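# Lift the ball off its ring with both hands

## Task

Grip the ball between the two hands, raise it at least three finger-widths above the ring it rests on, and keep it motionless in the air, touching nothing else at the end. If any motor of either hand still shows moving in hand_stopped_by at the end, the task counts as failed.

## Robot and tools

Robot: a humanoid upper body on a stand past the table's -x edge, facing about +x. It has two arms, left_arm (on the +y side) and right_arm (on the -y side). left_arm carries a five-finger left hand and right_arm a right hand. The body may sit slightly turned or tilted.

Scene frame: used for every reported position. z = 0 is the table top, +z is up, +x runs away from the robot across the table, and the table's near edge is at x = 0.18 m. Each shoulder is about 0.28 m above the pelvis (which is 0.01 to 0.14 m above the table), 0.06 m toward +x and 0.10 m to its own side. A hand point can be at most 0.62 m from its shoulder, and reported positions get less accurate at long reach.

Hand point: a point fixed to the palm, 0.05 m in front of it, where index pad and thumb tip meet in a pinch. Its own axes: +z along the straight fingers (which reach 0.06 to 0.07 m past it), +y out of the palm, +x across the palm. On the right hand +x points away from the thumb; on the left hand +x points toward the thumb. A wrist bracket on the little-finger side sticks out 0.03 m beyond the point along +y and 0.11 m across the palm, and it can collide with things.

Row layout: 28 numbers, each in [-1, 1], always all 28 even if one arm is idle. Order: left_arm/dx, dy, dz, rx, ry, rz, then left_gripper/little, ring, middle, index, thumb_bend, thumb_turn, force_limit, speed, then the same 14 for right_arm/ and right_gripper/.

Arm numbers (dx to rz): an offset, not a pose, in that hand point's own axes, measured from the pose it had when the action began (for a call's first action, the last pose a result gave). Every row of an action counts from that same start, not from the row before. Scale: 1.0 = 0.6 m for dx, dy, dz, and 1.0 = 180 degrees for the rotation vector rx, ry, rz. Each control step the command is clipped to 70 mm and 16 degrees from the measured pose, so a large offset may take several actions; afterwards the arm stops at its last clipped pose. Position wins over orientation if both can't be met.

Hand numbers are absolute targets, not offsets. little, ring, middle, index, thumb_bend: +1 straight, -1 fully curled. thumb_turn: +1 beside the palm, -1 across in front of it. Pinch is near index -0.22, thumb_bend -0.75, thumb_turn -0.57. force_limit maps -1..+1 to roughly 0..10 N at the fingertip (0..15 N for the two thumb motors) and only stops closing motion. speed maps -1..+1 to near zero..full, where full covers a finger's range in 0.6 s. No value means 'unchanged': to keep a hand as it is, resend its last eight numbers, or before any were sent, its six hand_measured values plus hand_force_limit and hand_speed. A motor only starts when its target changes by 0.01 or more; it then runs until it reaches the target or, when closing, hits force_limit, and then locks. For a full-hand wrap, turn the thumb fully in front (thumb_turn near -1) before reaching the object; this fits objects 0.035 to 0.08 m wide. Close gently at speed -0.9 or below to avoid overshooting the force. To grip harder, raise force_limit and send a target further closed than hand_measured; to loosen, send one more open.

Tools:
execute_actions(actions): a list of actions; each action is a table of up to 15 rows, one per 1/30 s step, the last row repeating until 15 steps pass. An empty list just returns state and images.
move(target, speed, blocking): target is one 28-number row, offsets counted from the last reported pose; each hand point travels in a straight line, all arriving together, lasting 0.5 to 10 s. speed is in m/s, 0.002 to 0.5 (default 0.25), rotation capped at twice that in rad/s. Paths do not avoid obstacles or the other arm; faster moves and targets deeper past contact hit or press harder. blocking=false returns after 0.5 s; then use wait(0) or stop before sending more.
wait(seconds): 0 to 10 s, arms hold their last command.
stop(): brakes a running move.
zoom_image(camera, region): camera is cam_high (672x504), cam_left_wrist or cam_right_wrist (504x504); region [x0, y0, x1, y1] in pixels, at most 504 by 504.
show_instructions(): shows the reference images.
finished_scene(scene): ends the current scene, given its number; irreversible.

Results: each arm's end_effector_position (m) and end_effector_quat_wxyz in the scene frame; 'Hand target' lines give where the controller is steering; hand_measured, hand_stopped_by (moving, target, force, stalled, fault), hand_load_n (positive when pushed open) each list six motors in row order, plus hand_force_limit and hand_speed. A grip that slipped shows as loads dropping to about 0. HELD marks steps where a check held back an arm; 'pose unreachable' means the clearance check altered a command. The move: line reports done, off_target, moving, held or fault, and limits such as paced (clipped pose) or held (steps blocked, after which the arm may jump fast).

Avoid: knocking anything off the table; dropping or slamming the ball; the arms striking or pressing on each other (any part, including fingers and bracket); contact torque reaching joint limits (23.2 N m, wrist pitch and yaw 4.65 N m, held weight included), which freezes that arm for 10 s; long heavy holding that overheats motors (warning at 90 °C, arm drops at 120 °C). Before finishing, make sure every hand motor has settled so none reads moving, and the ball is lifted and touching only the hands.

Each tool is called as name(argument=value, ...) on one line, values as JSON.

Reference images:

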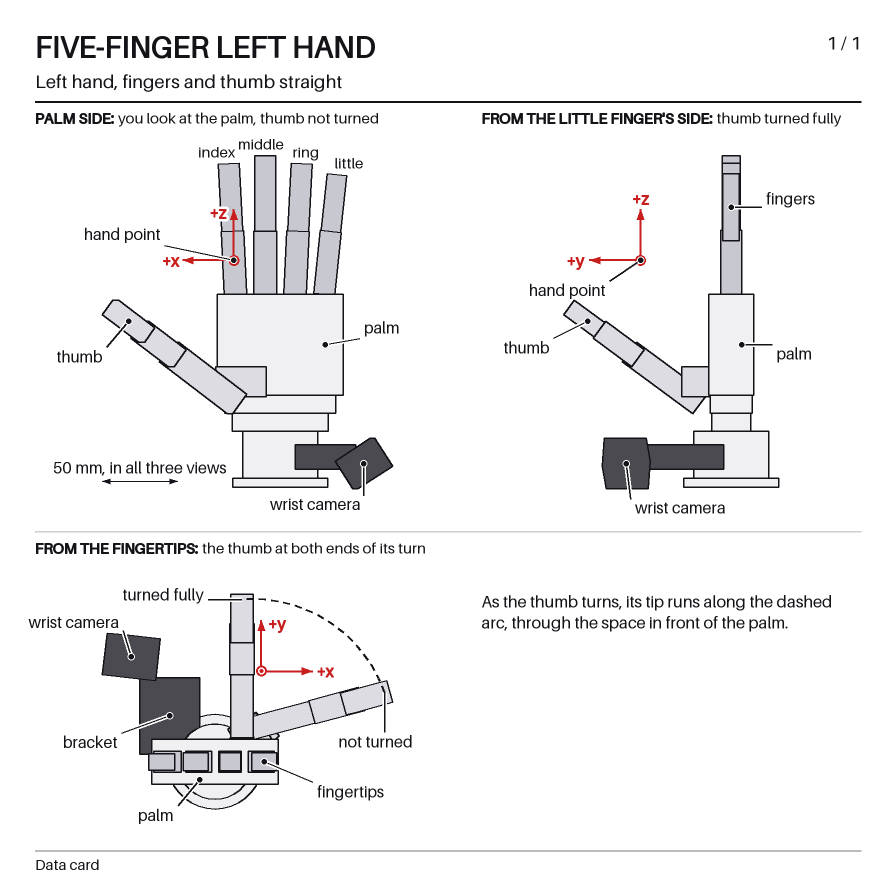

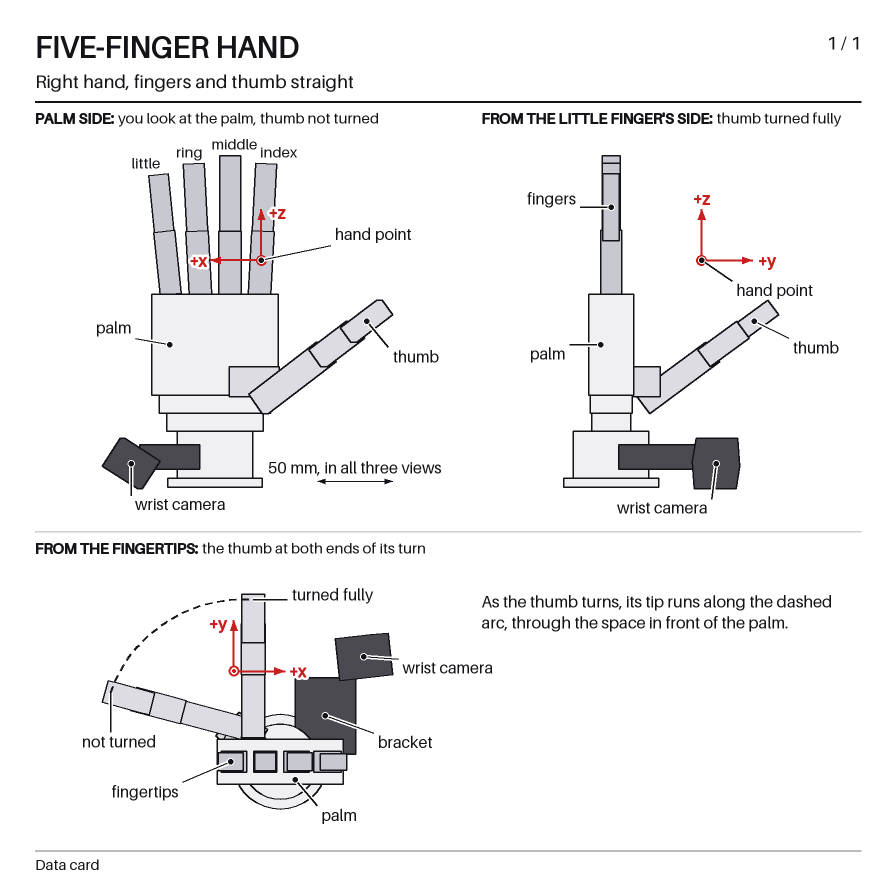

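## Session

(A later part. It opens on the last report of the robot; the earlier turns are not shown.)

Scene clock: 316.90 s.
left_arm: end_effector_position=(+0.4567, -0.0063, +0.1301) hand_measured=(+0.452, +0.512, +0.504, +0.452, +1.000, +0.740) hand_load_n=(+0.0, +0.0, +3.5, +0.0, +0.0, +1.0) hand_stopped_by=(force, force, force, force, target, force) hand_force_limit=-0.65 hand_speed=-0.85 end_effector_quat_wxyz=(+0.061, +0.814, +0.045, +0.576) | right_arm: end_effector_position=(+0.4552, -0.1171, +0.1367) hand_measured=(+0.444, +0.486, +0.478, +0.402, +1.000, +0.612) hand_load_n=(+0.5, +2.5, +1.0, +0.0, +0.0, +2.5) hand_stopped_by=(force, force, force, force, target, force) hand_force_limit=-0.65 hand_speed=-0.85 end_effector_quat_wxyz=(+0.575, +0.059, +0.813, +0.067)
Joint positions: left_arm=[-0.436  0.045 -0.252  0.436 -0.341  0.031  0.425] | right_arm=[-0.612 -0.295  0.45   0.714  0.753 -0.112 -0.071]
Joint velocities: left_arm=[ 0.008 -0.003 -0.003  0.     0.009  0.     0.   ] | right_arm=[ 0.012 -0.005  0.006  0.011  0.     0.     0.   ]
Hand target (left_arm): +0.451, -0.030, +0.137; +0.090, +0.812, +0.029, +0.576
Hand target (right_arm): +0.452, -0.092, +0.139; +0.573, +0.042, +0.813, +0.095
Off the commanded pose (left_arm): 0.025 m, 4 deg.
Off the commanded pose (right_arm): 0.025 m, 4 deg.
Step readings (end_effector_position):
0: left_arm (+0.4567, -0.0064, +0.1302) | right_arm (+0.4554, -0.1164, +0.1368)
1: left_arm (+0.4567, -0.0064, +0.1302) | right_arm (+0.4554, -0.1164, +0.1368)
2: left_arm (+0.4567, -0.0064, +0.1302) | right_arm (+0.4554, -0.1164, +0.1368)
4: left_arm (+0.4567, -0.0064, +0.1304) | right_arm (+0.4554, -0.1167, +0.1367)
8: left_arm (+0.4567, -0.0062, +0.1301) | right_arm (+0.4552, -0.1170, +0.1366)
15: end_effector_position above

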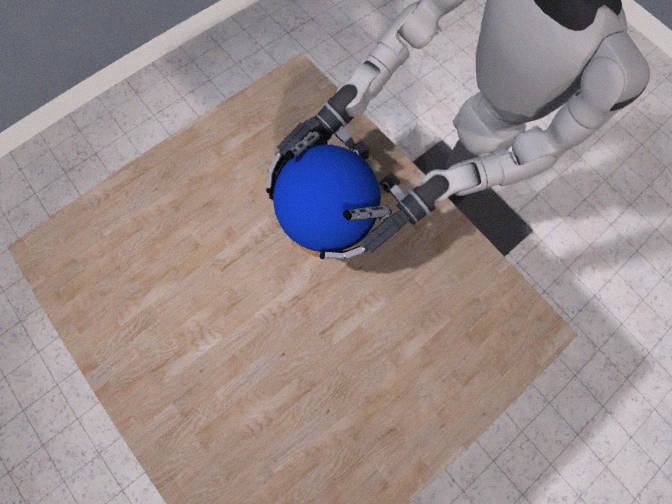

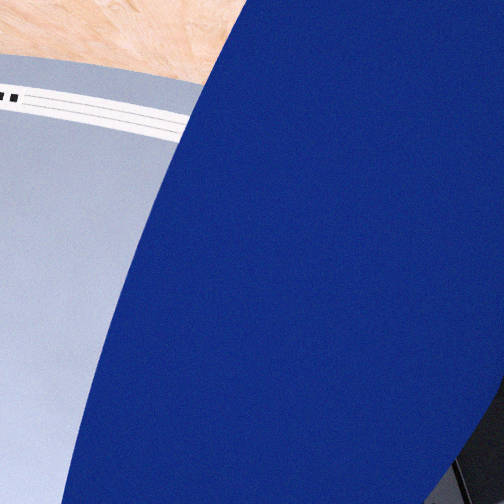

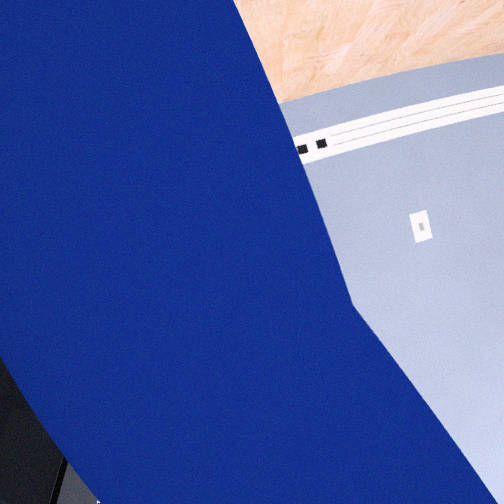

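execute_actions(actions=[[[0.0021, 0.0413, -0.0101, -0.021, -0.0015, -0.0025, 0.2, 0.15, 0.15, 0.15, 1, 0.74, -0.65, -0.85, 0.0054, 0.0417, -0.0046, -0.0208, 0.003, 0.0015, 0.15, 0.15, 0.15, 0.2, 1, 0.5, -0.65, -0.85], [0.0041, 0.0416, -0.0108, -0.021, -0.0015, -0.0025, 0.2, 0.15, 0.15, 0.15, 1, 0.74, -0.65, -0.85, 0.0034, 0.0421, -0.0053, -0.0208, 0.003, 0.0015, 0.15, 0.15, 0.15, 0.2, 1, 0.5, -0.65, -0.85], [0.0073, 0.0422, -0.0120, -0.021, -0.0015, -0.0025, 0.2, 0.15, 0.15, 0.15, 1, 0.74, -0.65, -0.85, 0.0002, 0.0427, -0.0065, -0.0208, 0.003, 0.0015, 0.15, 0.15, 0.15, 0.2, 1, 0.5, -0.65, -0.85], [0.0117, 0.0428, -0.0135, -0.021, -0.0015, -0.0025, 0.2, 0.15, 0.15, 0.15, 1, 0.74, -0.65, -0.85, -0.0041, 0.0435, -0.0080, -0.0208, 0.003, 0.0015, 0.15, 0.15, 0.15, 0.2, 1, 0.5, -0.65, -0.85], [0.0170, 0.0437, -0.0154, -0.021, -0.0015, -0.0025, 0.2, 0.15, 0.15, 0.15, 1, 0.74, -0.65, -0.85, -0.0094, 0.0445, -0.0099, -0.0208, 0.003, 0.0015, 0.15, 0.15, 0.15, 0.2, 1, 0.5, -0.65, -0.85], [0.0229, 0.0446, -0.0175, -0.021, -0.0015, -0.0025, 0.2, 0.15, 0.15, 0.15, 1, 0.74, -0.65, -0.85, -0.0153, 0.0456, -0.0120, -0.0208, 0.003, 0.0015, 0.15, 0.15, 0.15, 0.2, 1, 0.5, -0.65, -0.85], [0.0293, 0.0457, -0.0197, -0.021, -0.0015, -0.0025, 0.2, 0.15, 0.15, 0.15, 1, 0.74, -0.65, -0.85, -0.0216, 0.0468, -0.0142, -0.0208, 0.003, 0.0015, 0.15, 0.15, 0.15, 0.2, 1, 0.5, -0.65, -0.85], [0.0358, 0.0467, -0.0220, -0.021, -0.0015, -0.0025, 0.2, 0.15, 0.15, 0.15, 1, 0.74, -0.65, -0.85, -0.0281, 0.0480, -0.0165, -0.0208, 0.003, 0.0015, 0.15, 0.15, 0.15, 0.2, 1, 0.5, -0.65, -0.85], [0.0422, 0.0477, -0.0243, -0.021, -0.0015, -0.0025, 0.2, 0.15, 0.15, 0.15, 1, 0.74, -0.65, -0.85, -0.0344, 0.0491, -0.0187, -0.0208, 0.003, 0.0015, 0.15, 0.15, 0.15, 0.2, 1, 0.5, -0.65, -0.85], [0.0481, 0.0487, -0.0264, -0.021, -0.0015, -0.0025, 0.2, 0.15, 0.15, 0.15, 1, 0.74, -0.65, -0.85, -0.0403, 0.0502, -0.0208, -0.0208, 0.003, 0.0015, 0.15, 0.15, 0.15, 0.2, 1, 0.5, -0.65, -0.85], [0.0534, 0.0495, -0.0282, -0.021, -0.0015, -0.0025, 0.2, 0.15, 0.15, 0.15, 1, 0.74, -0.65, -0.85, -0.0456, 0.0512, -0.0227, -0.0208, 0.003, 0.0015, 0.15, 0.15, 0.15, 0.2, 1, 0.5, -0.65, -0.85], [0.0577, 0.0502, -0.0298, -0.021, -0.0015, -0.0025, 0.2, 0.15, 0.15, 0.15, 1, 0.74, -0.65, -0.85, -0.0499, 0.0520, -0.0242, -0.0208, 0.003, 0.0015, 0.15, 0.15, 0.15, 0.2, 1, 0.5, -0.65, -0.85], [0.0610, 0.0507, -0.0309, -0.021, -0.0015, -0.0025, 0.2, 0.15, 0.15, 0.15, 1, 0.74, -0.65, -0.85, -0.0531, 0.0526, -0.0254, -0.0208, 0.003, 0.0015, 0.15, 0.15, 0.15, 0.2, 1, 0.5, -0.65, -0.85], [0.0630, 0.0511, -0.0316, -0.021, -0.0015, -0.0025, 0.2, 0.15, 0.15, 0.15, 1, 0.74, -0.65, -0.85, -0.0551, 0.0530, -0.0261, -0.0208, 0.003, 0.0015, 0.15, 0.15, 0.15, 0.2, 1, 0.5, -0.65, -0.85], [0.0637, 0.0512, -0.0319, -0.021, -0.0015, -0.0025, 0.2, 0.15, 0.15, 0.15, 1, 0.74, -0.65, -0.85, -0.0558, 0.0531, -0.0263, -0.0208, 0.003, 0.0015, 0.15, 0.15, 0.15, 0.2, 1, 0.5, -0.65, -0.85]]])

wait(seconds=0.5)

Scene clock: 334.93 s.
left_arm: end_effector_position=(+0.4576, -0.0053, +0.1712) hand_measured=(+0.452, +0.512, +0.504, +0.452, +1.000, +0.740) hand_load_n=(+0.0, +0.0, +0.0, +0.0, +0.0, +0.0) hand_stopped_by=(force, force, force, force, target, force) hand_force_limit=-0.65 hand_speed=-0.85 end_effector_quat_wxyz=(+0.059, +0.808, +0.042, +0.584) | right_arm: end_effector_position=(+0.4560, -0.1194, +0.1739) hand_measured=(+0.444, +0.486, +0.478, +0.402, +1.000, +0.612) hand_load_n=(+0.0, +0.0, +0.0, +0.0, +0.0, +0.0) hand_stopped_by=(force, force, force, force, target, force) hand_force_limit=-0.65 hand_speed=-0.85 end_effector_quat_wxyz=(+0.579, +0.056, +0.811, +0.063)
Joint positions: left_arm=[-0.415  0.085 -0.261  0.135 -0.374  0.273  0.513] | right_arm=[-0.573 -0.411  0.442  0.394  0.812  0.083 -0.202]
Joint velocities: left_arm=[ 0.     0.048  0.008 -0.508 -0.101  0.499  0.191] | right_arm=[-0.041 -0.209 -0.067 -0.574  0.156  0.374 -0.316]
Hand target (left_arm): +0.450, -0.028, +0.177; +0.088, +0.811, +0.029, +0.577
Hand target (right_arm): +0.453, -0.095, +0.180; +0.576, +0.044, +0.811, +0.094
Off the commanded pose (left_arm): 0.026 m, 4 deg.
Off the commanded pose (right_arm): 0.028 m, 4 deg.
Step readings (end_effector_position):
0: left_arm (+0.4567, -0.0063, +0.1301) | right_arm (+0.4552, -0.1171, +0.1367)
1: left_arm (+0.4567, -0.0063, +0.1302) | right_arm (+0.4552, -0.1171, +0.1367)
2: left_arm (+0.4568, -0.0063, +0.1303) | right_arm (+0.4552, -0.1172, +0.1368)
4: left_arm (+0.4563, -0.0063, +0.1304) | right_arm (+0.4544, -0.1173, +0.1369)
8: left_arm (+0.4545, -0.0069, +0.1364) | right_arm (+0.4527, -0.1167, +0.1422)
15: end_effector_position above

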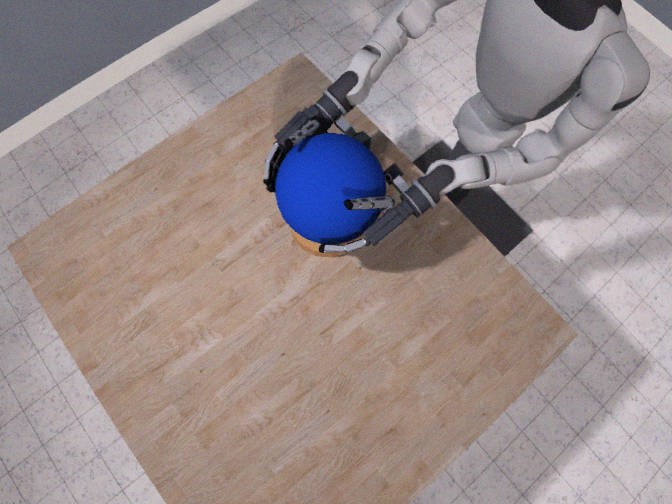

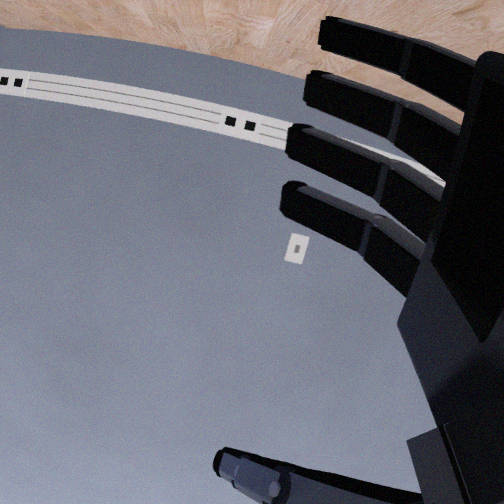

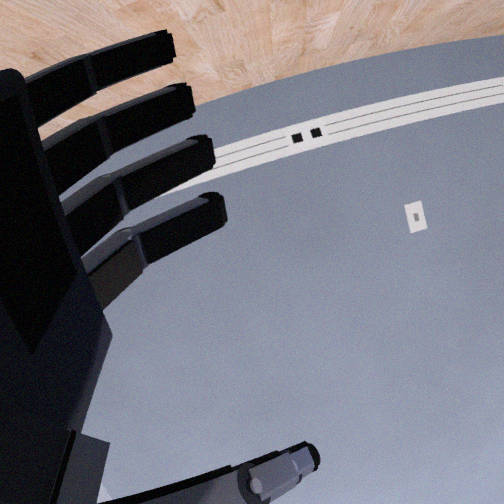

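Scene clock: 335.43 s.
left_arm: end_effector_position=(+0.4571, -0.0058, +0.1722) hand_measured=(+0.452, +0.512, +0.504, +0.452, +1.000, +0.740) hand_load_n=(+1.0, +0.0, +0.0, +0.0, +0.0, +0.0) hand_stopped_by=(force, force, force, force, target, force) hand_force_limit=-0.65 hand_speed=-0.85 end_effector_quat_wxyz=(+0.058, +0.811, +0.041, +0.581) | right_arm: end_effector_position=(+0.4562, -0.1204, +0.1760) hand_measured=(+0.444, +0.486, +0.478, +0.402, +1.000, +0.612) hand_load_n=(+0.0, +0.0, +0.0, +0.0, +0.0, +0.0) hand_stopped_by=(force, force, force, force, target, force) hand_force_limit=-0.65 hand_speed=-0.85 end_effector_quat_wxyz=(+0.577, +0.057, +0.812, +0.061)
Joint positions: left_arm=[-0.416  0.087 -0.261  0.114 -0.38   0.302  0.523] | right_arm=[-0.573 -0.42   0.438  0.369  0.821  0.107 -0.218]
Joint velocities: left_arm=[-0.011  0.008  0.     0.003  0.002  0.     0.   ] | right_arm=[-0.005  0.     0.    -0.006 -0.009  0.     0.   ]
Hand target (left_arm): +0.450, -0.028, +0.177; +0.088, +0.811, +0.029, +0.577
Hand target (right_arm): +0.453, -0.095, +0.180; +0.576, +0.044, +0.811, +0.094
Off the commanded pose (left_arm): 0.025 m, 4 deg.
Off the commanded pose (right_arm): 0.029 m, 4 deg.
wait: 0.50 s; at rest by 0.33 s

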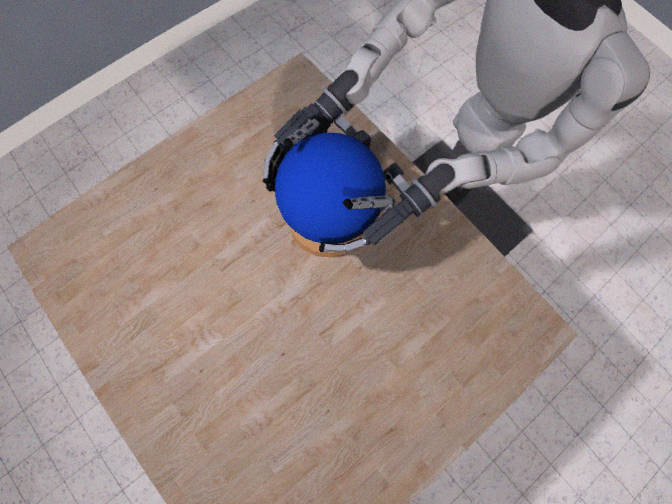

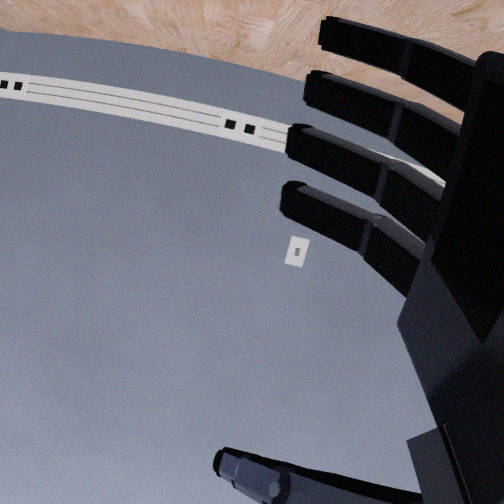

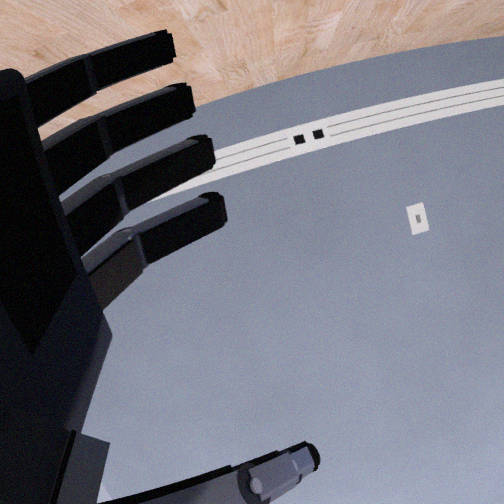

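execute_actions(actions=[[[-0.0018, 0.0477, -0.0092, -0.0198, -0.0033, -0.005, 0.05, 0.05, 0.05, 0.05, 1, 0.74, -0.5, -0.85, 0.0041, 0.0493, -0.0072, -0.0221, 0.0028, 0.005, 0.05, 0.05, 0.05, 0.05, 1, 0.5, -0.5, -0.85]]])

wait(seconds=0.5)

Scene clock: 343.30 s.
left_arm: end_effector_position=(+0.4582, -0.0055, +0.1704) hand_measured=(+0.420, +0.438, +0.404, +0.354, +1.000, +0.740) hand_load_n=(+0.0, +0.5, +0.0, +0.0, +0.0, +0.0) hand_stopped_by=(force, force, moving, moving, target, force) hand_force_limit=-0.50 hand_speed=-0.85 end_effector_quat_wxyz=(+0.050, +0.813, +0.046, +0.579) | right_arm: end_effector_position=(+0.4554, -0.1216, +0.1767) hand_measured=(+0.430, +0.446, +0.388, +0.302, +1.000, +0.612) hand_load_n=(+0.0, +0.0, +2.5, +0.0, +0.0, +0.0) hand_stopped_by=(force, force, force, moving, target, force) hand_force_limit=-0.50 hand_speed=-0.85 end_effector_quat_wxyz=(+0.577, +0.061, +0.813, +0.056)
Joint positions: left_arm=[-0.423  0.081 -0.266  0.125 -0.38   0.301  0.546] | right_arm=[-0.565 -0.423  0.438  0.346  0.822  0.115 -0.244]
Joint velocities: left_arm=[-0.009 -0.012 -0.003 -0.002  0.006 -0.009  0.018] | right_arm=[ 0.    -0.005 -0.003 -0.005 -0.003  0.     0.   ]
Hand target (left_arm): +0.451, -0.033, +0.178; +0.087, +0.811, +0.029, +0.578
Hand target (right_arm): +0.452, -0.092, +0.181; +0.575, +0.044, +0.811, +0.094
Off the commanded pose (left_arm): 0.030 m, 5 deg.
Off the commanded pose (right_arm): 0.031 m, 5 deg.
Step readings (end_effector_position):
0: left_arm (+0.4571, -0.0058, +0.1722) | right_arm (+0.4562, -0.1204, +0.1760)
1: left_arm (+0.4571, -0.0058, +0.1721) | right_arm (+0.4562, -0.1203, +0.1761)
2: left_arm (+0.4573, -0.0054, +0.1719) | right_arm (+0.4560, -0.1202, +0.1764)
4: left_arm (+0.4580, -0.0051, +0.1712) | right_arm (+0.4558, -0.1203, +0.1770)
8: left_arm (+0.4582, -0.0056, +0.1706) | right_arm (+0.4556, -0.1212, +0.1768)
15: end_effector_position above

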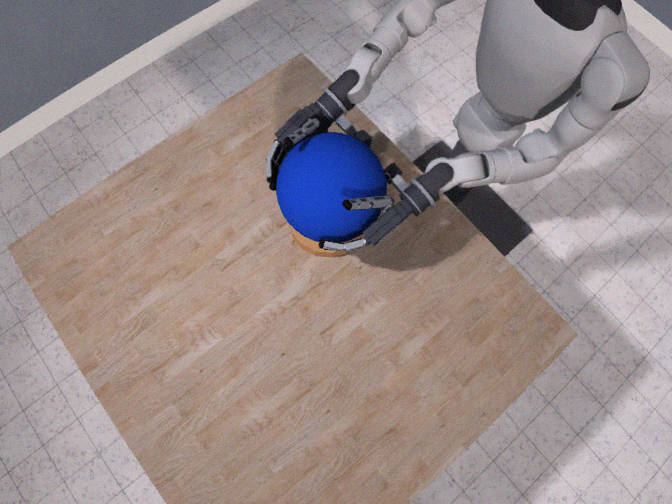

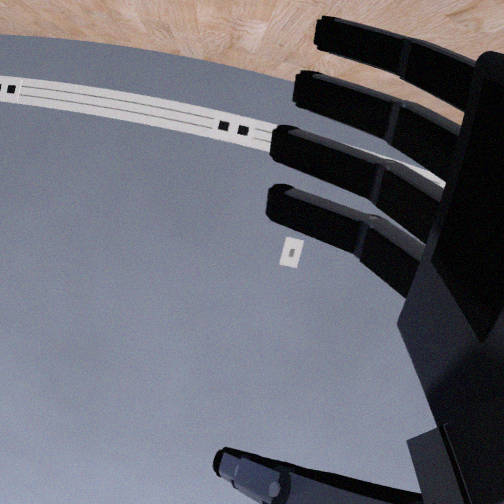

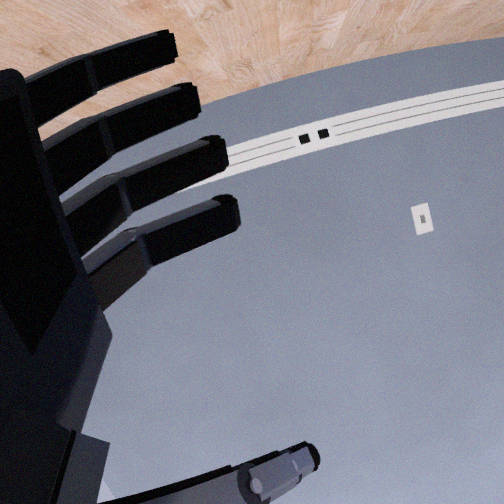

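Scene clock: 343.80 s.
left_arm: end_effector_position=(+0.4586, -0.0053, +0.1712) hand_measured=(+0.420, +0.438, +0.396, +0.262, +1.000, +0.740) hand_load_n=(+0.0, +0.0, +0.0, +2.0, +0.0, +0.0) hand_stopped_by=(force, force, force, force, target, force) hand_force_limit=-0.50 hand_speed=-0.85 end_effector_quat_wxyz=(+0.050, +0.812, +0.046, +0.580) | right_arm: end_effector_position=(+0.4551, -0.1219, +0.1760) hand_measured=(+0.430, +0.446, +0.388, +0.254, +1.000, +0.612) hand_load_n=(+0.0, +0.0, +1.5, +2.0, +0.0, +0.0) hand_stopped_by=(force, force, force, force, target, force) hand_force_limit=-0.50 hand_speed=-0.85 end_effector_quat_wxyz=(+0.576, +0.061, +0.813, +0.055)
Joint positions: left_arm=[-0.424  0.081 -0.267  0.125 -0.38   0.299  0.548] | right_arm=[-0.563 -0.424  0.439  0.346  0.822  0.116 -0.244]
Joint velocities: left_arm=[-0.006 -0.011 -0.009 -0.005 -0.009  0.     0.   ] | right_arm=[0.002 0.005 0.005 0.    0.    0.    0.   ]
Hand target (left_arm): +0.451, -0.033, +0.178; +0.087, +0.811, +0.029, +0.578
Hand target (right_arm): +0.452, -0.092, +0.181; +0.575, +0.044, +0.811, +0.094
Off the commanded pose (left_arm): 0.030 m, 5 deg.
Off the commanded pose (right_arm): 0.031 m, 5 deg.
wait: 0.50 s; no rest

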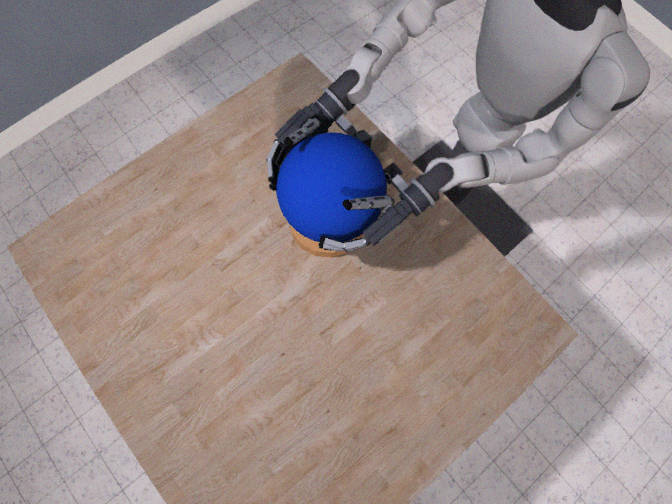

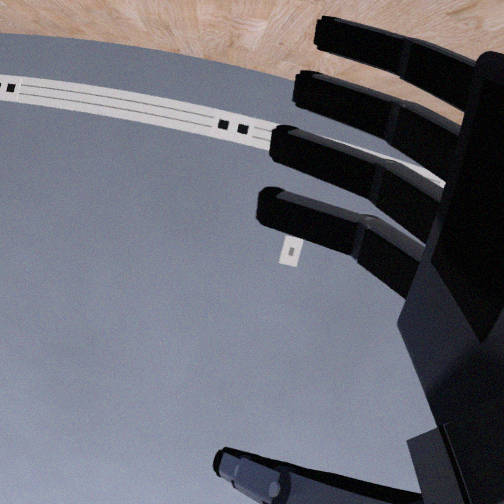

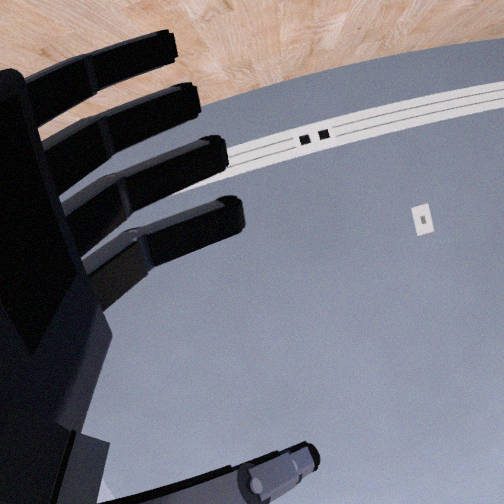

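zoom_image(camera="cam_high", region=[250, 110, 450, 270])

execute_actions(actions=[])

Region (250, 110, 450, 270) of cam_high's 672x504 image, scaled by 2.520, with more detail than that image has; it fills the top 403 rows of this view, and the rest is white.

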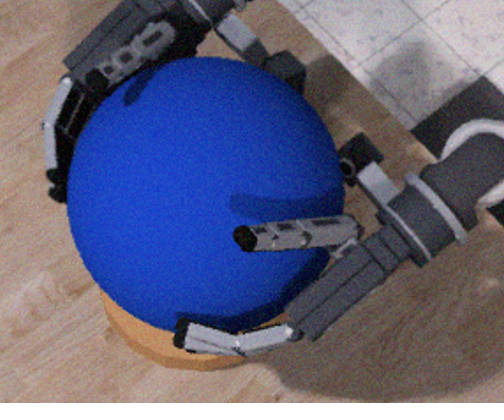

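Scene clock: 349.10 s.
left_arm: end_effector_position=(+0.4586, -0.0053, +0.1712) hand_measured=(+0.420, +0.438, +0.396, +0.262, +1.000, +0.740) hand_load_n=(+0.0, +0.0, +0.0, +2.0, +0.0, +0.0) hand_stopped_by=(force, force, force, force, target, force) hand_force_limit=-0.50 hand_speed=-0.85 end_effector_quat_wxyz=(+0.050, +0.812, +0.046, +0.580) | right_arm: end_effector_position=(+0.4551, -0.1219, +0.1760) hand_measured=(+0.430, +0.446, +0.388, +0.254, +1.000, +0.612) hand_load_n=(+0.0, +0.0, +1.5, +2.0, +0.0, +0.0) hand_stopped_by=(force, force, force, force, target, force) hand_force_limit=-0.50 hand_speed=-0.85 end_effector_quat_wxyz=(+0.576, +0.061, +0.813, +0.055)
Joint positions: left_arm=[-0.424  0.081 -0.267  0.125 -0.38   0.299  0.548] | right_arm=[-0.563 -0.424  0.439  0.346  0.822  0.116 -0.244]
Joint velocities: left_arm=[-0.009 -0.015  0.021  0.    -0.005  0.     0.   ] | right_arm=[ 0.008 -0.002  0.003  0.011  0.     0.     0.   ]
Hand target (left_arm): +0.451, -0.033, +0.178; +0.087, +0.811, +0.029, +0.578
Hand target (right_arm): +0.452, -0.092, +0.181; +0.575, +0.044, +0.811, +0.094
Off the commanded pose (left_arm): 0.030 m, 5 deg.
Off the commanded pose (right_arm): 0.031 m, 5 deg.

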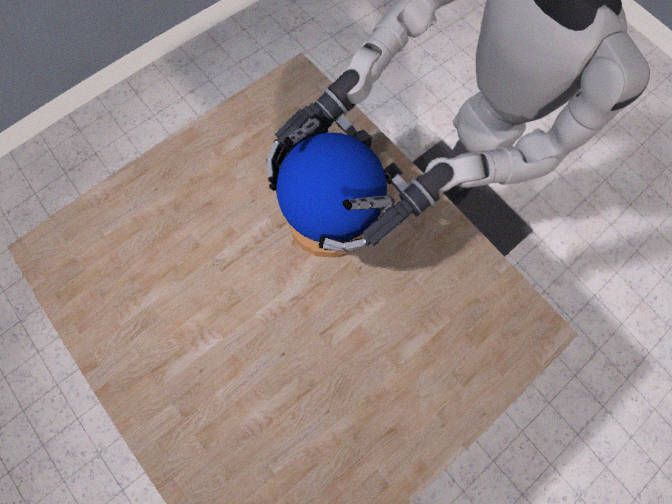

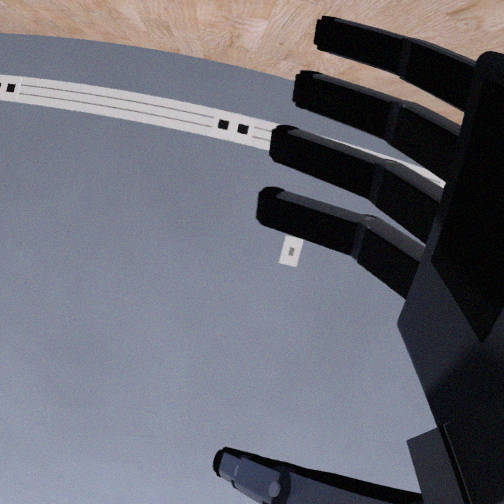

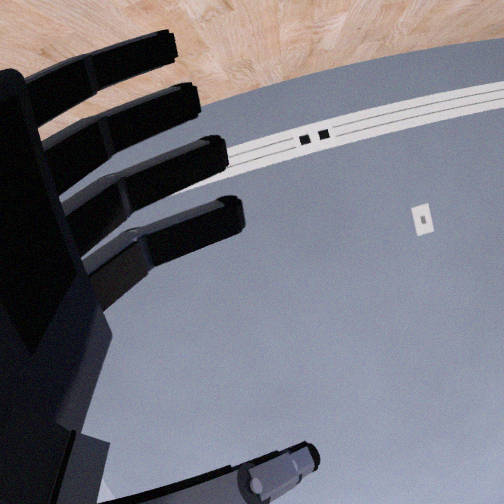

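execute_actions(actions=[[[-0.0003,0.0487,-0.0136,-0.0254,-0.0023,-0.005,0,0,0.05,0.05,1,0.74,-0.5,-0.85,0.0029,0.0514,-0.0064,-0.0265,0.0019,0.0056,0,0,0.05,0.05,1,0.5,-0.5,-0.85],[0.0002,0.0494,-0.0138,-0.0254,-0.0023,-0.005,0,0,0.05,0.05,1,0.74,-0.5,-0.85,0.0024,0.0519,-0.0066,-0.0265,0.0019,0.0056,0,0,0.05,0.05,1,0.5,-0.5,-0.85],[0.0008,0.0500,-0.0140,-0.0254,-0.0023,-0.005,0,0,0.05,0.05,1,0.74,-0.5,-0.85,0.0018,0.0524,-0.0068,-0.0265,0.0019,0.0056,0,0,0.05,0.05,1,0.5,-0.5,-0.85],[0.0018,0.0507,-0.0144,-0.0254,-0.0023,-0.005,0,0,0.05,0.05,1,0.74,-0.5,-0.85,0.0008,0.0530,-0.0072,-0.0265,0.0019,0.0056,0,0,0.05,0.05,1,0.5,-0.5,-0.85],[0.0031,0.0514,-0.0148,-0.0254,-0.0023,-0.005,0,0,0.05,0.05,1,0.74,-0.5,-0.85,-0.0004,0.0536,-0.0076,-0.0265,0.0019,0.0056,0,0,0.05,0.05,1,0.5,-0.5,-0.85],[0.0046,0.0521,-0.0153,-0.0254,-0.0023,-0.005,0,0,0.05,0.05,1,0.74,-0.5,-0.85,-0.0020,0.0543,-0.0082,-0.0265,0.0019,0.0056,0,0,0.05,0.05,1,0.5,-0.5,-0.85],[0.0064,0.0529,-0.0159,-0.0254,-0.0023,-0.005,0,0,0.05,0.05,1,0.74,-0.5,-0.85,-0.0038,0.0550,-0.0088,-0.0265,0.0019,0.0056,0,0,0.05,0.05,1,0.5,-0.5,-0.85],[0.0085,0.0537,-0.0167,-0.0254,-0.0023,-0.005,0,0,0.05,0.05,1,0.74,-0.5,-0.85,-0.0058,0.0557,-0.0095,-0.0265,0.0019,0.0056,0,0,0.05,0.05,1,0.5,-0.5,-0.85],[0.0108,0.0546,-0.0175,-0.0254,-0.0023,-0.005,0,0,0.05,0.05,1,0.74,-0.5,-0.85,-0.0082,0.0565,-0.0104,-0.0265,0.0019,0.0056,0,0,0.05,0.05,1,0.5,-0.5,-0.85],[0.0135,0.0555,-0.0184,-0.0254,-0.0023,-0.005,0,0,0.05,0.05,1,0.74,-0.5,-0.85,-0.0108,0.0574,-0.0113,-0.0265,0.0019,0.0056,0,0,0.05,0.05,1,0.5,-0.5,-0.85],[0.0164,0.0565,-0.0194,-0.0254,-0.0023,-0.005,0,0,0.05,0.05,1,0.74,-0.5,-0.85,-0.0137,0.0583,-0.0123,-0.0265,0.0019,0.0056,0,0,0.05,0.05,1,0.5,-0.5,-0.85],[0.0196,0.0575,-0.0205,-0.0254,-0.0023,-0.005,0,0,0.05,0.05,1,0.74,-0.5,-0.85,-0.0168,0.0592,-0.0134,-0.0265,0.0019,0.0056,0,0,0.05,0.05,1,0.5,-0.5,-0.85],[0.0231,0.0585,-0.0217,-0.0254,-0.0023,-0.005,0,0,0.05,0.05,1,0.74,-0.5,-0.85,-0.0203,0.0602,-0.0146,-0.0265,0.0019,0.0056,0,0,0.05,0.05,1,0.5,-0.5,-0.85],[0.0268,0.0596,-0.0230,-0.0254,-0.0023,-0.005,0,0,0.05,0.05,1,0.74,-0.5,-0.85,-0.0240,0.0612,-0.0160,-0.0265,0.0019,0.0056,0,0,0.05,0.05,1,0.5,-0.5,-0.85],[0.0308,0.0607,-0.0244,-0.0254,-0.0023,-0.005,0,0,0.05,0.05,1,0.74,-0.5,-0.85,-0.0280,0.0623,-0.0174,-0.0265,0.0019,0.0056,0,0,0.05,0.05,1,0.5,-0.5,-0.85]],[[0.0186,0.0589,-0.0220,-0.029,-0.0023,-0.005,0,0,0.05,0.05,1,0.74,-0.5,-0.85,-0.0159,0.0602,-0.0139,-0.03,0.0019,0.0056,0,0,0.05,0.05,1,0.5,-0.5,-0.85],[0.0228,0.0595,-0.0235,-0.029,-0.0023,-0.005,0,0,0.05,0.05,1,0.74,-0.5,-0.85,-0.0200,0.0609,-0.0153,-0.03,0.0019,0.0056,0,0,0.05,0.05,1,0.5,-0.5,-0.85],[0.0269,0.0601,-0.0249,-0.029,-0.0023,-0.005,0,0,0.05,0.05,1,0.74,-0.5,-0.85,-0.0241,0.0617,-0.0168,-0.03,0.0019,0.0056,0,0,0.05,0.05,1,0.5,-0.5,-0.85],[0.0311,0.0607,-0.0264,-0.029,-0.0023,-0.005,0,0,0.05,0.05,1,0.74,-0.5,-0.85,-0.0283,0.0624,-0.0183,-0.03,0.0019,0.0056,0,0,0.05,0.05,1,0.5,-0.5,-0.85],[0.0353,0.0613,-0.0278,-0.029,-0.0023,-0.005,0,0,0.05,0.05,1,0.74,-0.5,-0.85,-0.0324,0.0631,-0.0197,-0.03,0.0019,0.0056,0,0,0.05,0.05,1,0.5,-0.5,-0.85],[0.0394,0.0619,-0.0292,-0.029,-0.0023,-0.005,0,0,0.05,0.05,1,0.74,-0.5,-0.85,-0.0365,0.0638,-0.0212,-0.03,0.0019,0.0056,0,0,0.05,0.05,1,0.5,-0.5,-0.85],[0.0436,0.0625,-0.0307,-0.029,-0.0023,-0.005,0,0,0.05,0.05,1,0.74,-0.5,-0.85,-0.0407,0.0645,-0.0227,-0.03,0.0019,0.0056,0,0,0.05,0.05,1,0.5,-0.5,-0.85],[0.0478,0.0631,-0.0321,-0.029,-0.0023,-0.005,0,0,0.05,0.05,1,0.74,-0.5,-0.85,-0.0448,0.0652,-0.0241,-0.03,0.0019,0.0056,0,0,0.05,0.05,1,0.5,-0.5,-0.85],[0.0519,0.0637,-0.0335,-0.029,-0.0023,-0.005,0,0,0.05,0.05,1,0.74,-0.5,-0.85,-0.0489,0.0659,-0.0256,-0.03,0.0019,0.0056,0,0,0.05,0.05,1,0.5,-0.5,-0.85],[0.0561,0.0643,-0.0350,-0.029,-0.0023,-0.005,0,0,0.05,0.05,1,0.74,-0.5,-0.85,-0.0531,0.0666,-0.0271,-0.03,0.0019,0.0056,0,0,0.05,0.05,1,0.5,-0.5,-0.85],[0.0603,0.0649,-0.0364,-0.029,-0.0023,-0.005,0,0,0.05,0.05,1,0.74,-0.5,-0.85,-0.0572,0.0673,-0.0285,-0.03,0.0019,0.0056,0,0,0.05,0.05,1,0.5,-0.5,-0.85],[0.0644,0.0655,-0.0378,-0.029,-0.0023,-0.005,0,0,0.05,0.05,1,0.74,-0.5,-0.85,-0.0613,0.0680,-0.0300,-0.03,0.0019,0.0056,0,0,0.05,0.05,1,0.5,-0.5,-0.85],[0.0686,0.0661,-0.0393,-0.029,-0.0023,-0.005,0,0,0.05,0.05,1,0.74,-0.5,-0.85,-0.0655,0.0687,-0.0314,-0.03,0.0019,0.0056,0,0,0.05,0.05,1,0.5,-0.5,-0.85],[0.0727,0.0667,-0.0407,-0.029,-0.0023,-0.005,0,0,0.05,0.05,1,0.74,-0.5,-0.85,-0.0696,0.0695,-0.0329,-0.03,0.0019,0.0056,0,0,0.05,0.05,1,0.5,-0.5,-0.85],[0.0769,0.0673,-0.0421,-0.029,-0.0023,-0.005,0,0,0.05,0.05,1,0.74,-0.5,-0.85,-0.0737,0.0702,-0.0344,-0.03,0.0019,0.0056,0,0,0.05,0.05,1,0.5,-0.5,-0.85]],[[0.0200,0.0591,-0.0225,-0.029,-0.0023,-0.005,0,0,0.05,0.05,1,0.74,-0.5,-0.85,-0.0173,0.0605,-0.0144,-0.03,0.0019,0.0056,0,0,0.05,0.05,1,0.5,-0.5,-0.85],[0.0238,0.0597,-0.0238,-0.029,-0.0023,-0.005,0,0,0.05,0.05,1,0.74,-0.5,-0.85,-0.0210,0.0611,-0.0157,-0.03,0.0019,0.0056,0,0,0.05,0.05,1,0.5,-0.5,-0.85],[0.0272,0.0602,-0.0250,-0.029,-0.0023,-0.005,0,0,0.05,0.05,1,0.74,-0.5,-0.85,-0.0244,0.0617,-0.0169,-0.03,0.0019,0.0056,0,0,0.05,0.05,1,0.5,-0.5,-0.85],[0.0304,0.0606,-0.0261,-0.029,-0.0023,-0.005,0,0,0.05,0.05,1,0.74,-0.5,-0.85,-0.0276,0.0623,-0.0180,-0.03,0.0019,0.0056,0,0,0.05,0.05,1,0.5,-0.5,-0.85],[0.0334,0.0610,-0.0271,-0.029,-0.0023,-0.005,0,0,0.05,0.05,1,0.74,-0.5,-0.85,-0.0305,0.0627,-0.0191,-0.03,0.0019,0.0056,0,0,0.05,0.05,1,0.5,-0.5,-0.85],[0.0360,0.0614,-0.0280,-0.029,-0.0023,-0.005,0,0,0.05,0.05,1,0.74,-0.5,-0.85,-0.0331,0.0632,-0.0200,-0.03,0.0019,0.0056,0,0,0.05,0.05,1,0.5,-0.5,-0.85],[0.0384,0.0618,-0.0288,-0.029,-0.0023,-0.005,0,0,0.05,0.05,1,0.74,-0.5,-0.85,-0.0355,0.0636,-0.0208,-0.03,0.0019,0.0056,0,0,0.05,0.05,1,0.5,-0.5,-0.85],[0.0404,0.0621,-0.0296,-0.029,-0.0023,-0.005,0,0,0.05,0.05,1,0.74,-0.5,-0.85,-0.0375,0.0640,-0.0216,-0.03,0.0019,0.0056,0,0,0.05,0.05,1,0.5,-0.5,-0.85],[0.0422,0.0623,-0.0302,-0.029,-0.0023,-0.005,0,0,0.05,0.05,1,0.74,-0.5,-0.85,-0.0393,0.0643,-0.0222,-0.03,0.0019,0.0056,0,0,0.05,0.05,1,0.5,-0.5,-0.85],[0.0438,0.0625,-0.0307,-0.029,-0.0023,-0.005,0,0,0.05,0.05,1,0.74,-0.5,-0.85,-0.0408,0.0645,-0.0227,-0.03,0.0019,0.0056,0,0,0.05,0.05,1,0.5,-0.5,-0.85],[0.0450,0.0627,-0.0311,-0.029,-0.0023,-0.005,0,0,0.05,0.05,1,0.74,-0.5,-0.85,-0.0421,0.0647,-0.0232,-0.03,0.0019,0.0056,0,0,0.05,0.05,1,0.5,-0.5,-0.85],[0.0460,0.0629,-0.0315,-0.029,-0.0023,-0.005,0,0,0.05,0.05,1,0.74,-0.5,-0.85,-0.0430,0.0649,-0.0235,-0.03,0.0019,0.0056,0,0,0.05,0.05,1,0.5,-0.5,-0.85],[0.0467,0.0630,-0.0317,-0.029,-0.0023,-0.005,0,0,0.05,0.05,1,0.74,-0.5,-0.85,-0.0437,0.0650,-0.0238,-0.03,0.0019,0.0056,0,0,0.05,0.05,1,0.5,-0.5,-0.85],[0.0471,0.0630,-0.0319,-0.029,-0.0023,-0.005,0,0,0.05,0.05,1,0.74,-0.5,-0.85,-0.0442,0.0651,-0.0239,-0.03,0.0019,0.0056,0,0,0.05,0.05,1,0.5,-0.5,-0.85],[0.0472,0.0630,-0.0319,-0.029,-0.0023,-0.005,0,0,0.05,0.05,1,0.74,-0.5,-0.85,-0.0443,0.0651,-0.0239,-0.03,0.0019,0.0056,0,0,0.05,0.05,1,0.5,-0.5,-0.85]]])

wait(seconds=0.5)

Scene clock: 430.13 s.
left_arm: end_effector_position=(+0.4607, -0.0033, +0.2574) hand_measured=(+0.396, +0.422, +0.396, +0.264, +1.000, +0.740) hand_load_n=(+0.5, +0.5, +0.0, +3.0, +0.0, +0.0) hand_stopped_by=(force, force, force, force, target, force) hand_force_limit=-0.50 hand_speed=-0.85 end_effector_quat_wxyz=(+0.021, +0.805, +0.043, +0.591) | right_arm: end_effector_position=(+0.4597, -0.1234, +0.2602) hand_measured=(+0.414, +0.432, +0.388, +0.254, +1.000, +0.612) hand_load_n=(+0.0, +1.0, +0.5, +3.5, +0.0, +0.0) hand_stopped_by=(force, force, force, force, target, force) hand_force_limit=-0.50 hand_speed=-0.85 end_effector_quat_wxyz=(+0.580, +0.060, +0.812, +0.041)
Joint positions: left_arm=[-0.563  0.076 -0.195 -0.293 -0.474  0.822  0.781] | right_arm=[-0.649 -0.582  0.331 -0.05   1.037  0.484 -0.507]
Joint velocities: left_arm=[-0.034 -0.026  0.025 -0.049 -0.008  0.082  0.02 ] | right_arm=[-0.02  -0.002 -0.037 -0.029  0.025  0.056 -0.029]
Hand target (left_arm): +0.449, -0.037, +0.265; +0.073, +0.807, +0.020, +0.586
Hand target (right_arm): +0.454, -0.091, +0.267; +0.578, +0.041, +0.810, +0.090
Off the commanded pose (left_arm): 0.038 m, 7 deg.
Off the commanded pose (right_arm): 0.036 m, 6 deg.
Step readings (end_effector_position; steps 1 to 15: 1st action; 16 to 30: 2nd action; 31 to 45: 3rd action):
0: left_arm (+0.4586, -0.0053, +0.1712) | right_arm (+0.4551, -0.1219, +0.1760)
1: left_arm (+0.4586, -0.0053, +0.1712) | right_arm (+0.4551, -0.1219, +0.1760)
2: left_arm (+0.4586, -0.0053, +0.1712) | right_arm (+0.4551, -0.1219, +0.1761)
4: left_arm (+0.4586, -0.0052, +0.1714) | right_arm (+0.4550, -0.1220, +0.1764)
8: left_arm (+0.4584, -0.0051, +0.1730) | right_arm (+0.4549, -0.1216, +0.1785)
15: left_arm (+0.4584, -0.0057, +0.1838) | right_arm (+0.4551, -0.1225, +0.1891)
16: left_arm (+0.4584, -0.0058, +0.1860) | right_arm (+0.4551, -0.1227, +0.1912)
17: left_arm (+0.4583, -0.0059, +0.1884) | right_arm (+0.4551, -0.1228, +0.1936)
19: left_arm (+0.4580, -0.0062, +0.1952) | right_arm (+0.4552, -0.1232, +0.1998)
23: left_arm (+0.4590, -0.0057, +0.2093) | right_arm (+0.4565, -0.1233, +0.2138)
30: left_arm (+0.4591, -0.0045, +0.2271) | right_arm (+0.4571, -0.1231, +0.2312)
31: left_arm (+0.4592, -0.0042, +0.2299) | right_arm (+0.4573, -0.1230, +0.2340)
32: left_arm (+0.4593, -0.0041, +0.2327) | right_arm (+0.4574, -0.1228, +0.2367)
34: left_arm (+0.4598, -0.0043, +0.2399) | right_arm (+0.4583, -0.1230, +0.2435)
38: left_arm (+0.4610, -0.0037, +0.2525) | right_arm (+0.4599, -0.1232, +0.2556)
45: end_effector_position above

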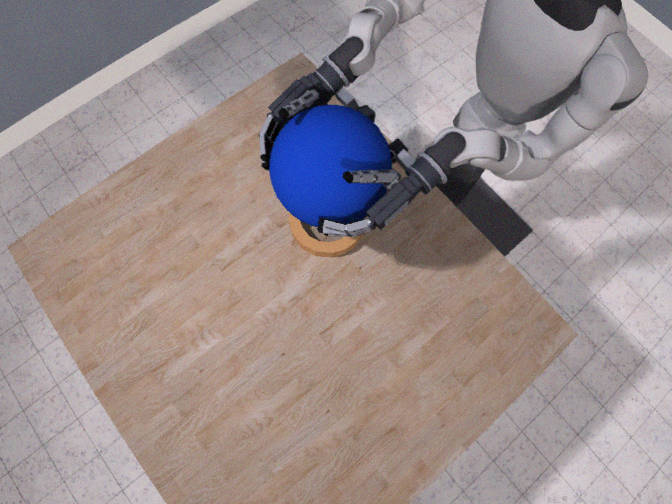

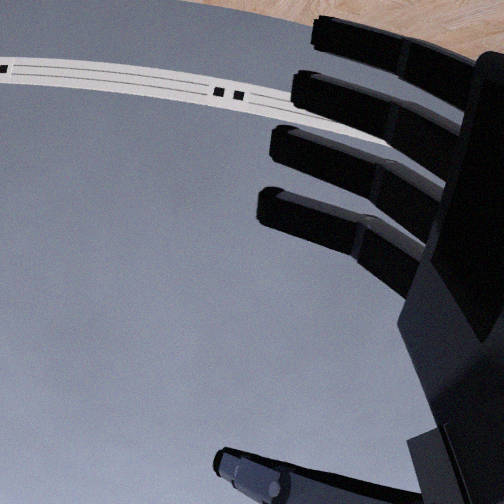

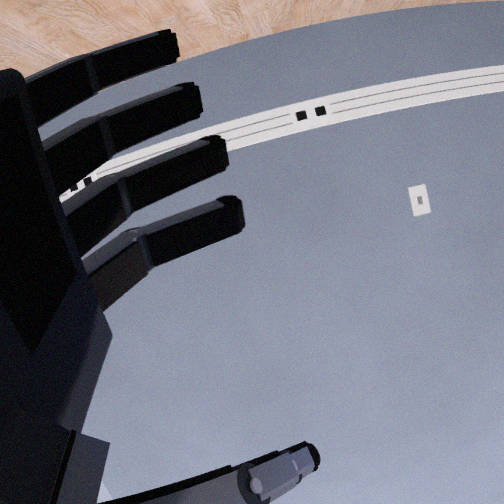

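Scene clock: 430.63 s.
left_arm: end_effector_position=(+0.4607, -0.0032, +0.2579) hand_measured=(+0.396, +0.422, +0.396, +0.264, +1.000, +0.740) hand_load_n=(+0.5, +0.5, +0.0, +3.0, +0.0, +0.0) hand_stopped_by=(force, force, force, force, target, force) hand_force_limit=-0.50 hand_speed=-0.85 end_effector_quat_wxyz=(+0.021, +0.805, +0.043, +0.591) | right_arm: end_effector_position=(+0.4598, -0.1234, +0.2607) hand_measured=(+0.414, +0.432, +0.388, +0.254, +1.000, +0.612) hand_load_n=(+0.0, +1.0, +0.5, +3.5, +0.0, +0.0) hand_stopped_by=(force, force, force, force, target, force) hand_force_limit=-0.50 hand_speed=-0.85 end_effector_quat_wxyz=(+0.579, +0.060, +0.812, +0.041)
Joint positions: left_arm=[-0.564  0.075 -0.194 -0.295 -0.474  0.826  0.782] | right_arm=[-0.65  -0.582  0.33  -0.051  1.038  0.487 -0.509]
Joint velocities: left_arm=[-0.002  0.003  0.003  0.006 -0.003  0.     0.   ] | right_arm=[-0.003  0.002  0.005 -0.006 -0.008  0.     0.   ]
Hand target (left_arm): +0.449, -0.037, +0.265; +0.073, +0.807, +0.020, +0.586
Hand target (right_arm): +0.454, -0.091, +0.267; +0.578, +0.041, +0.810, +0.090
Off the commanded pose (left_arm): 0.038 m, 7 deg.
Off the commanded pose (right_arm): 0.036 m, 6 deg.
wait: 0.50 s; at rest by 0.17 s

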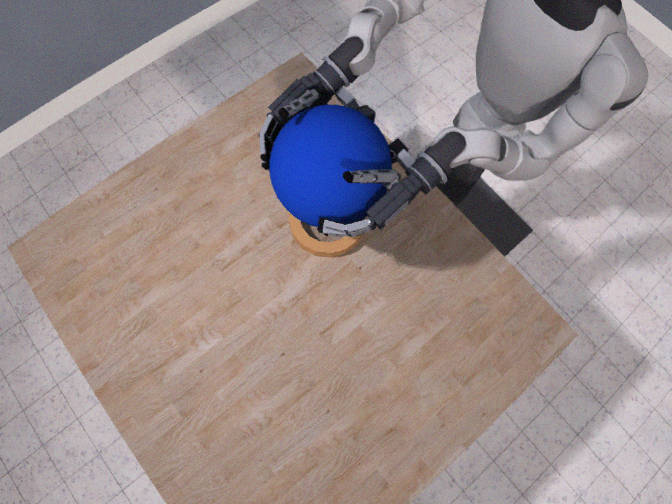

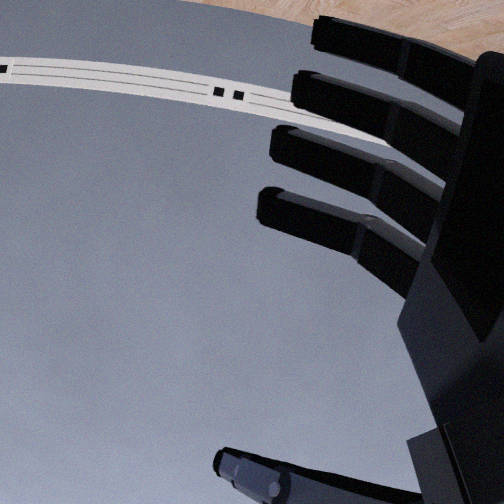

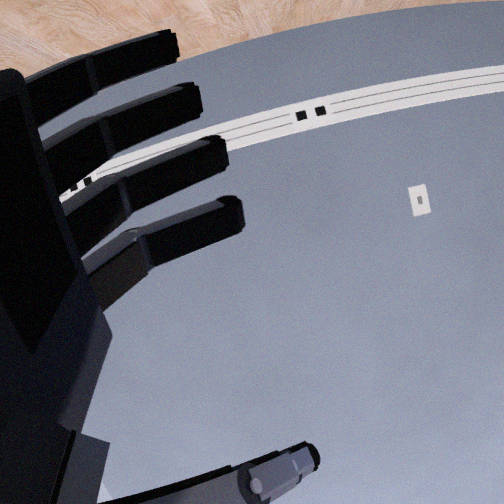

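execute_actions(actions=[])

Scene clock: 442.77 s.
left_arm: end_effector_position=(+0.4607, -0.0032, +0.2579) hand_measured=(+0.396, +0.422, +0.396, +0.264, +1.000, +0.740) hand_load_n=(+0.5, +0.5, +0.0, +3.0, +0.0, +0.0) hand_stopped_by=(force, force, force, force, target, force) hand_force_limit=-0.50 hand_speed=-0.85 end_effector_quat_wxyz=(+0.021, +0.805, +0.043, +0.591) | right_arm: end_effector_position=(+0.4598, -0.1234, +0.2607) hand_measured=(+0.414, +0.432, +0.388, +0.254, +1.000, +0.612) hand_load_n=(+0.0, +1.0, +0.5, +3.5, +0.0, +0.0) hand_stopped_by=(force, force, force, force, target, force) hand_force_limit=-0.50 hand_speed=-0.85 end_effector_quat_wxyz=(+0.579, +0.060, +0.812, +0.041)
Joint positions: left_arm=[-0.564  0.075 -0.194 -0.295 -0.474  0.826  0.782] | right_arm=[-0.65  -0.582  0.33  -0.051  1.038  0.487 -0.509]
Joint velocities: left_arm=[-0.003  0.002  0.014  0.009  0.003  0.     0.   ] | right_arm=[-0.003  0.006 -0.005 -0.011 -0.014  0.     0.   ]
Hand target (left_arm): +0.449, -0.037, +0.265; +0.073, +0.807, +0.020, +0.586
Hand target (right_arm): +0.454, -0.091, +0.267; +0.578, +0.041, +0.810, +0.090
Off the commanded pose (left_arm): 0.038 m, 7 deg.
Off the commanded pose (right_arm): 0.036 m, 6 deg.

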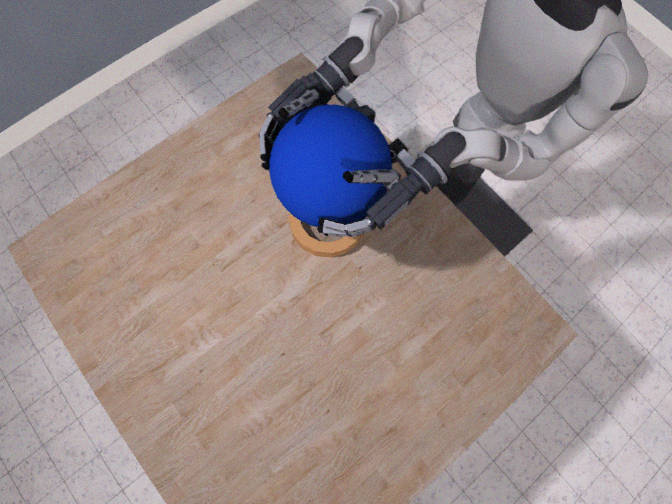

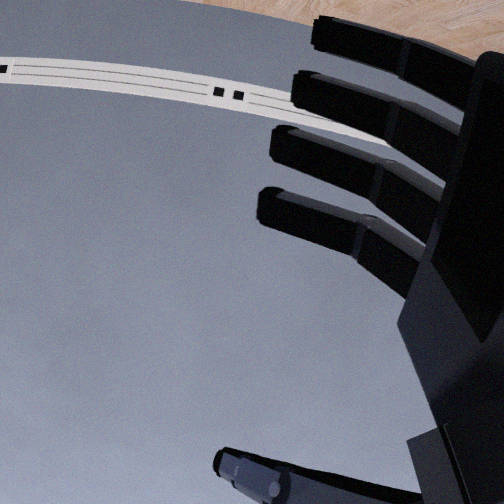

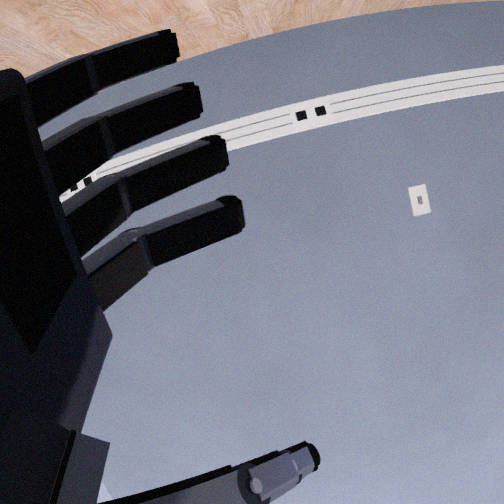

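The ball is still held up between both hands and nothing has moved, so I'm ending scene 1.

finished_scene(scene=1)

The scene is finished: the task was done.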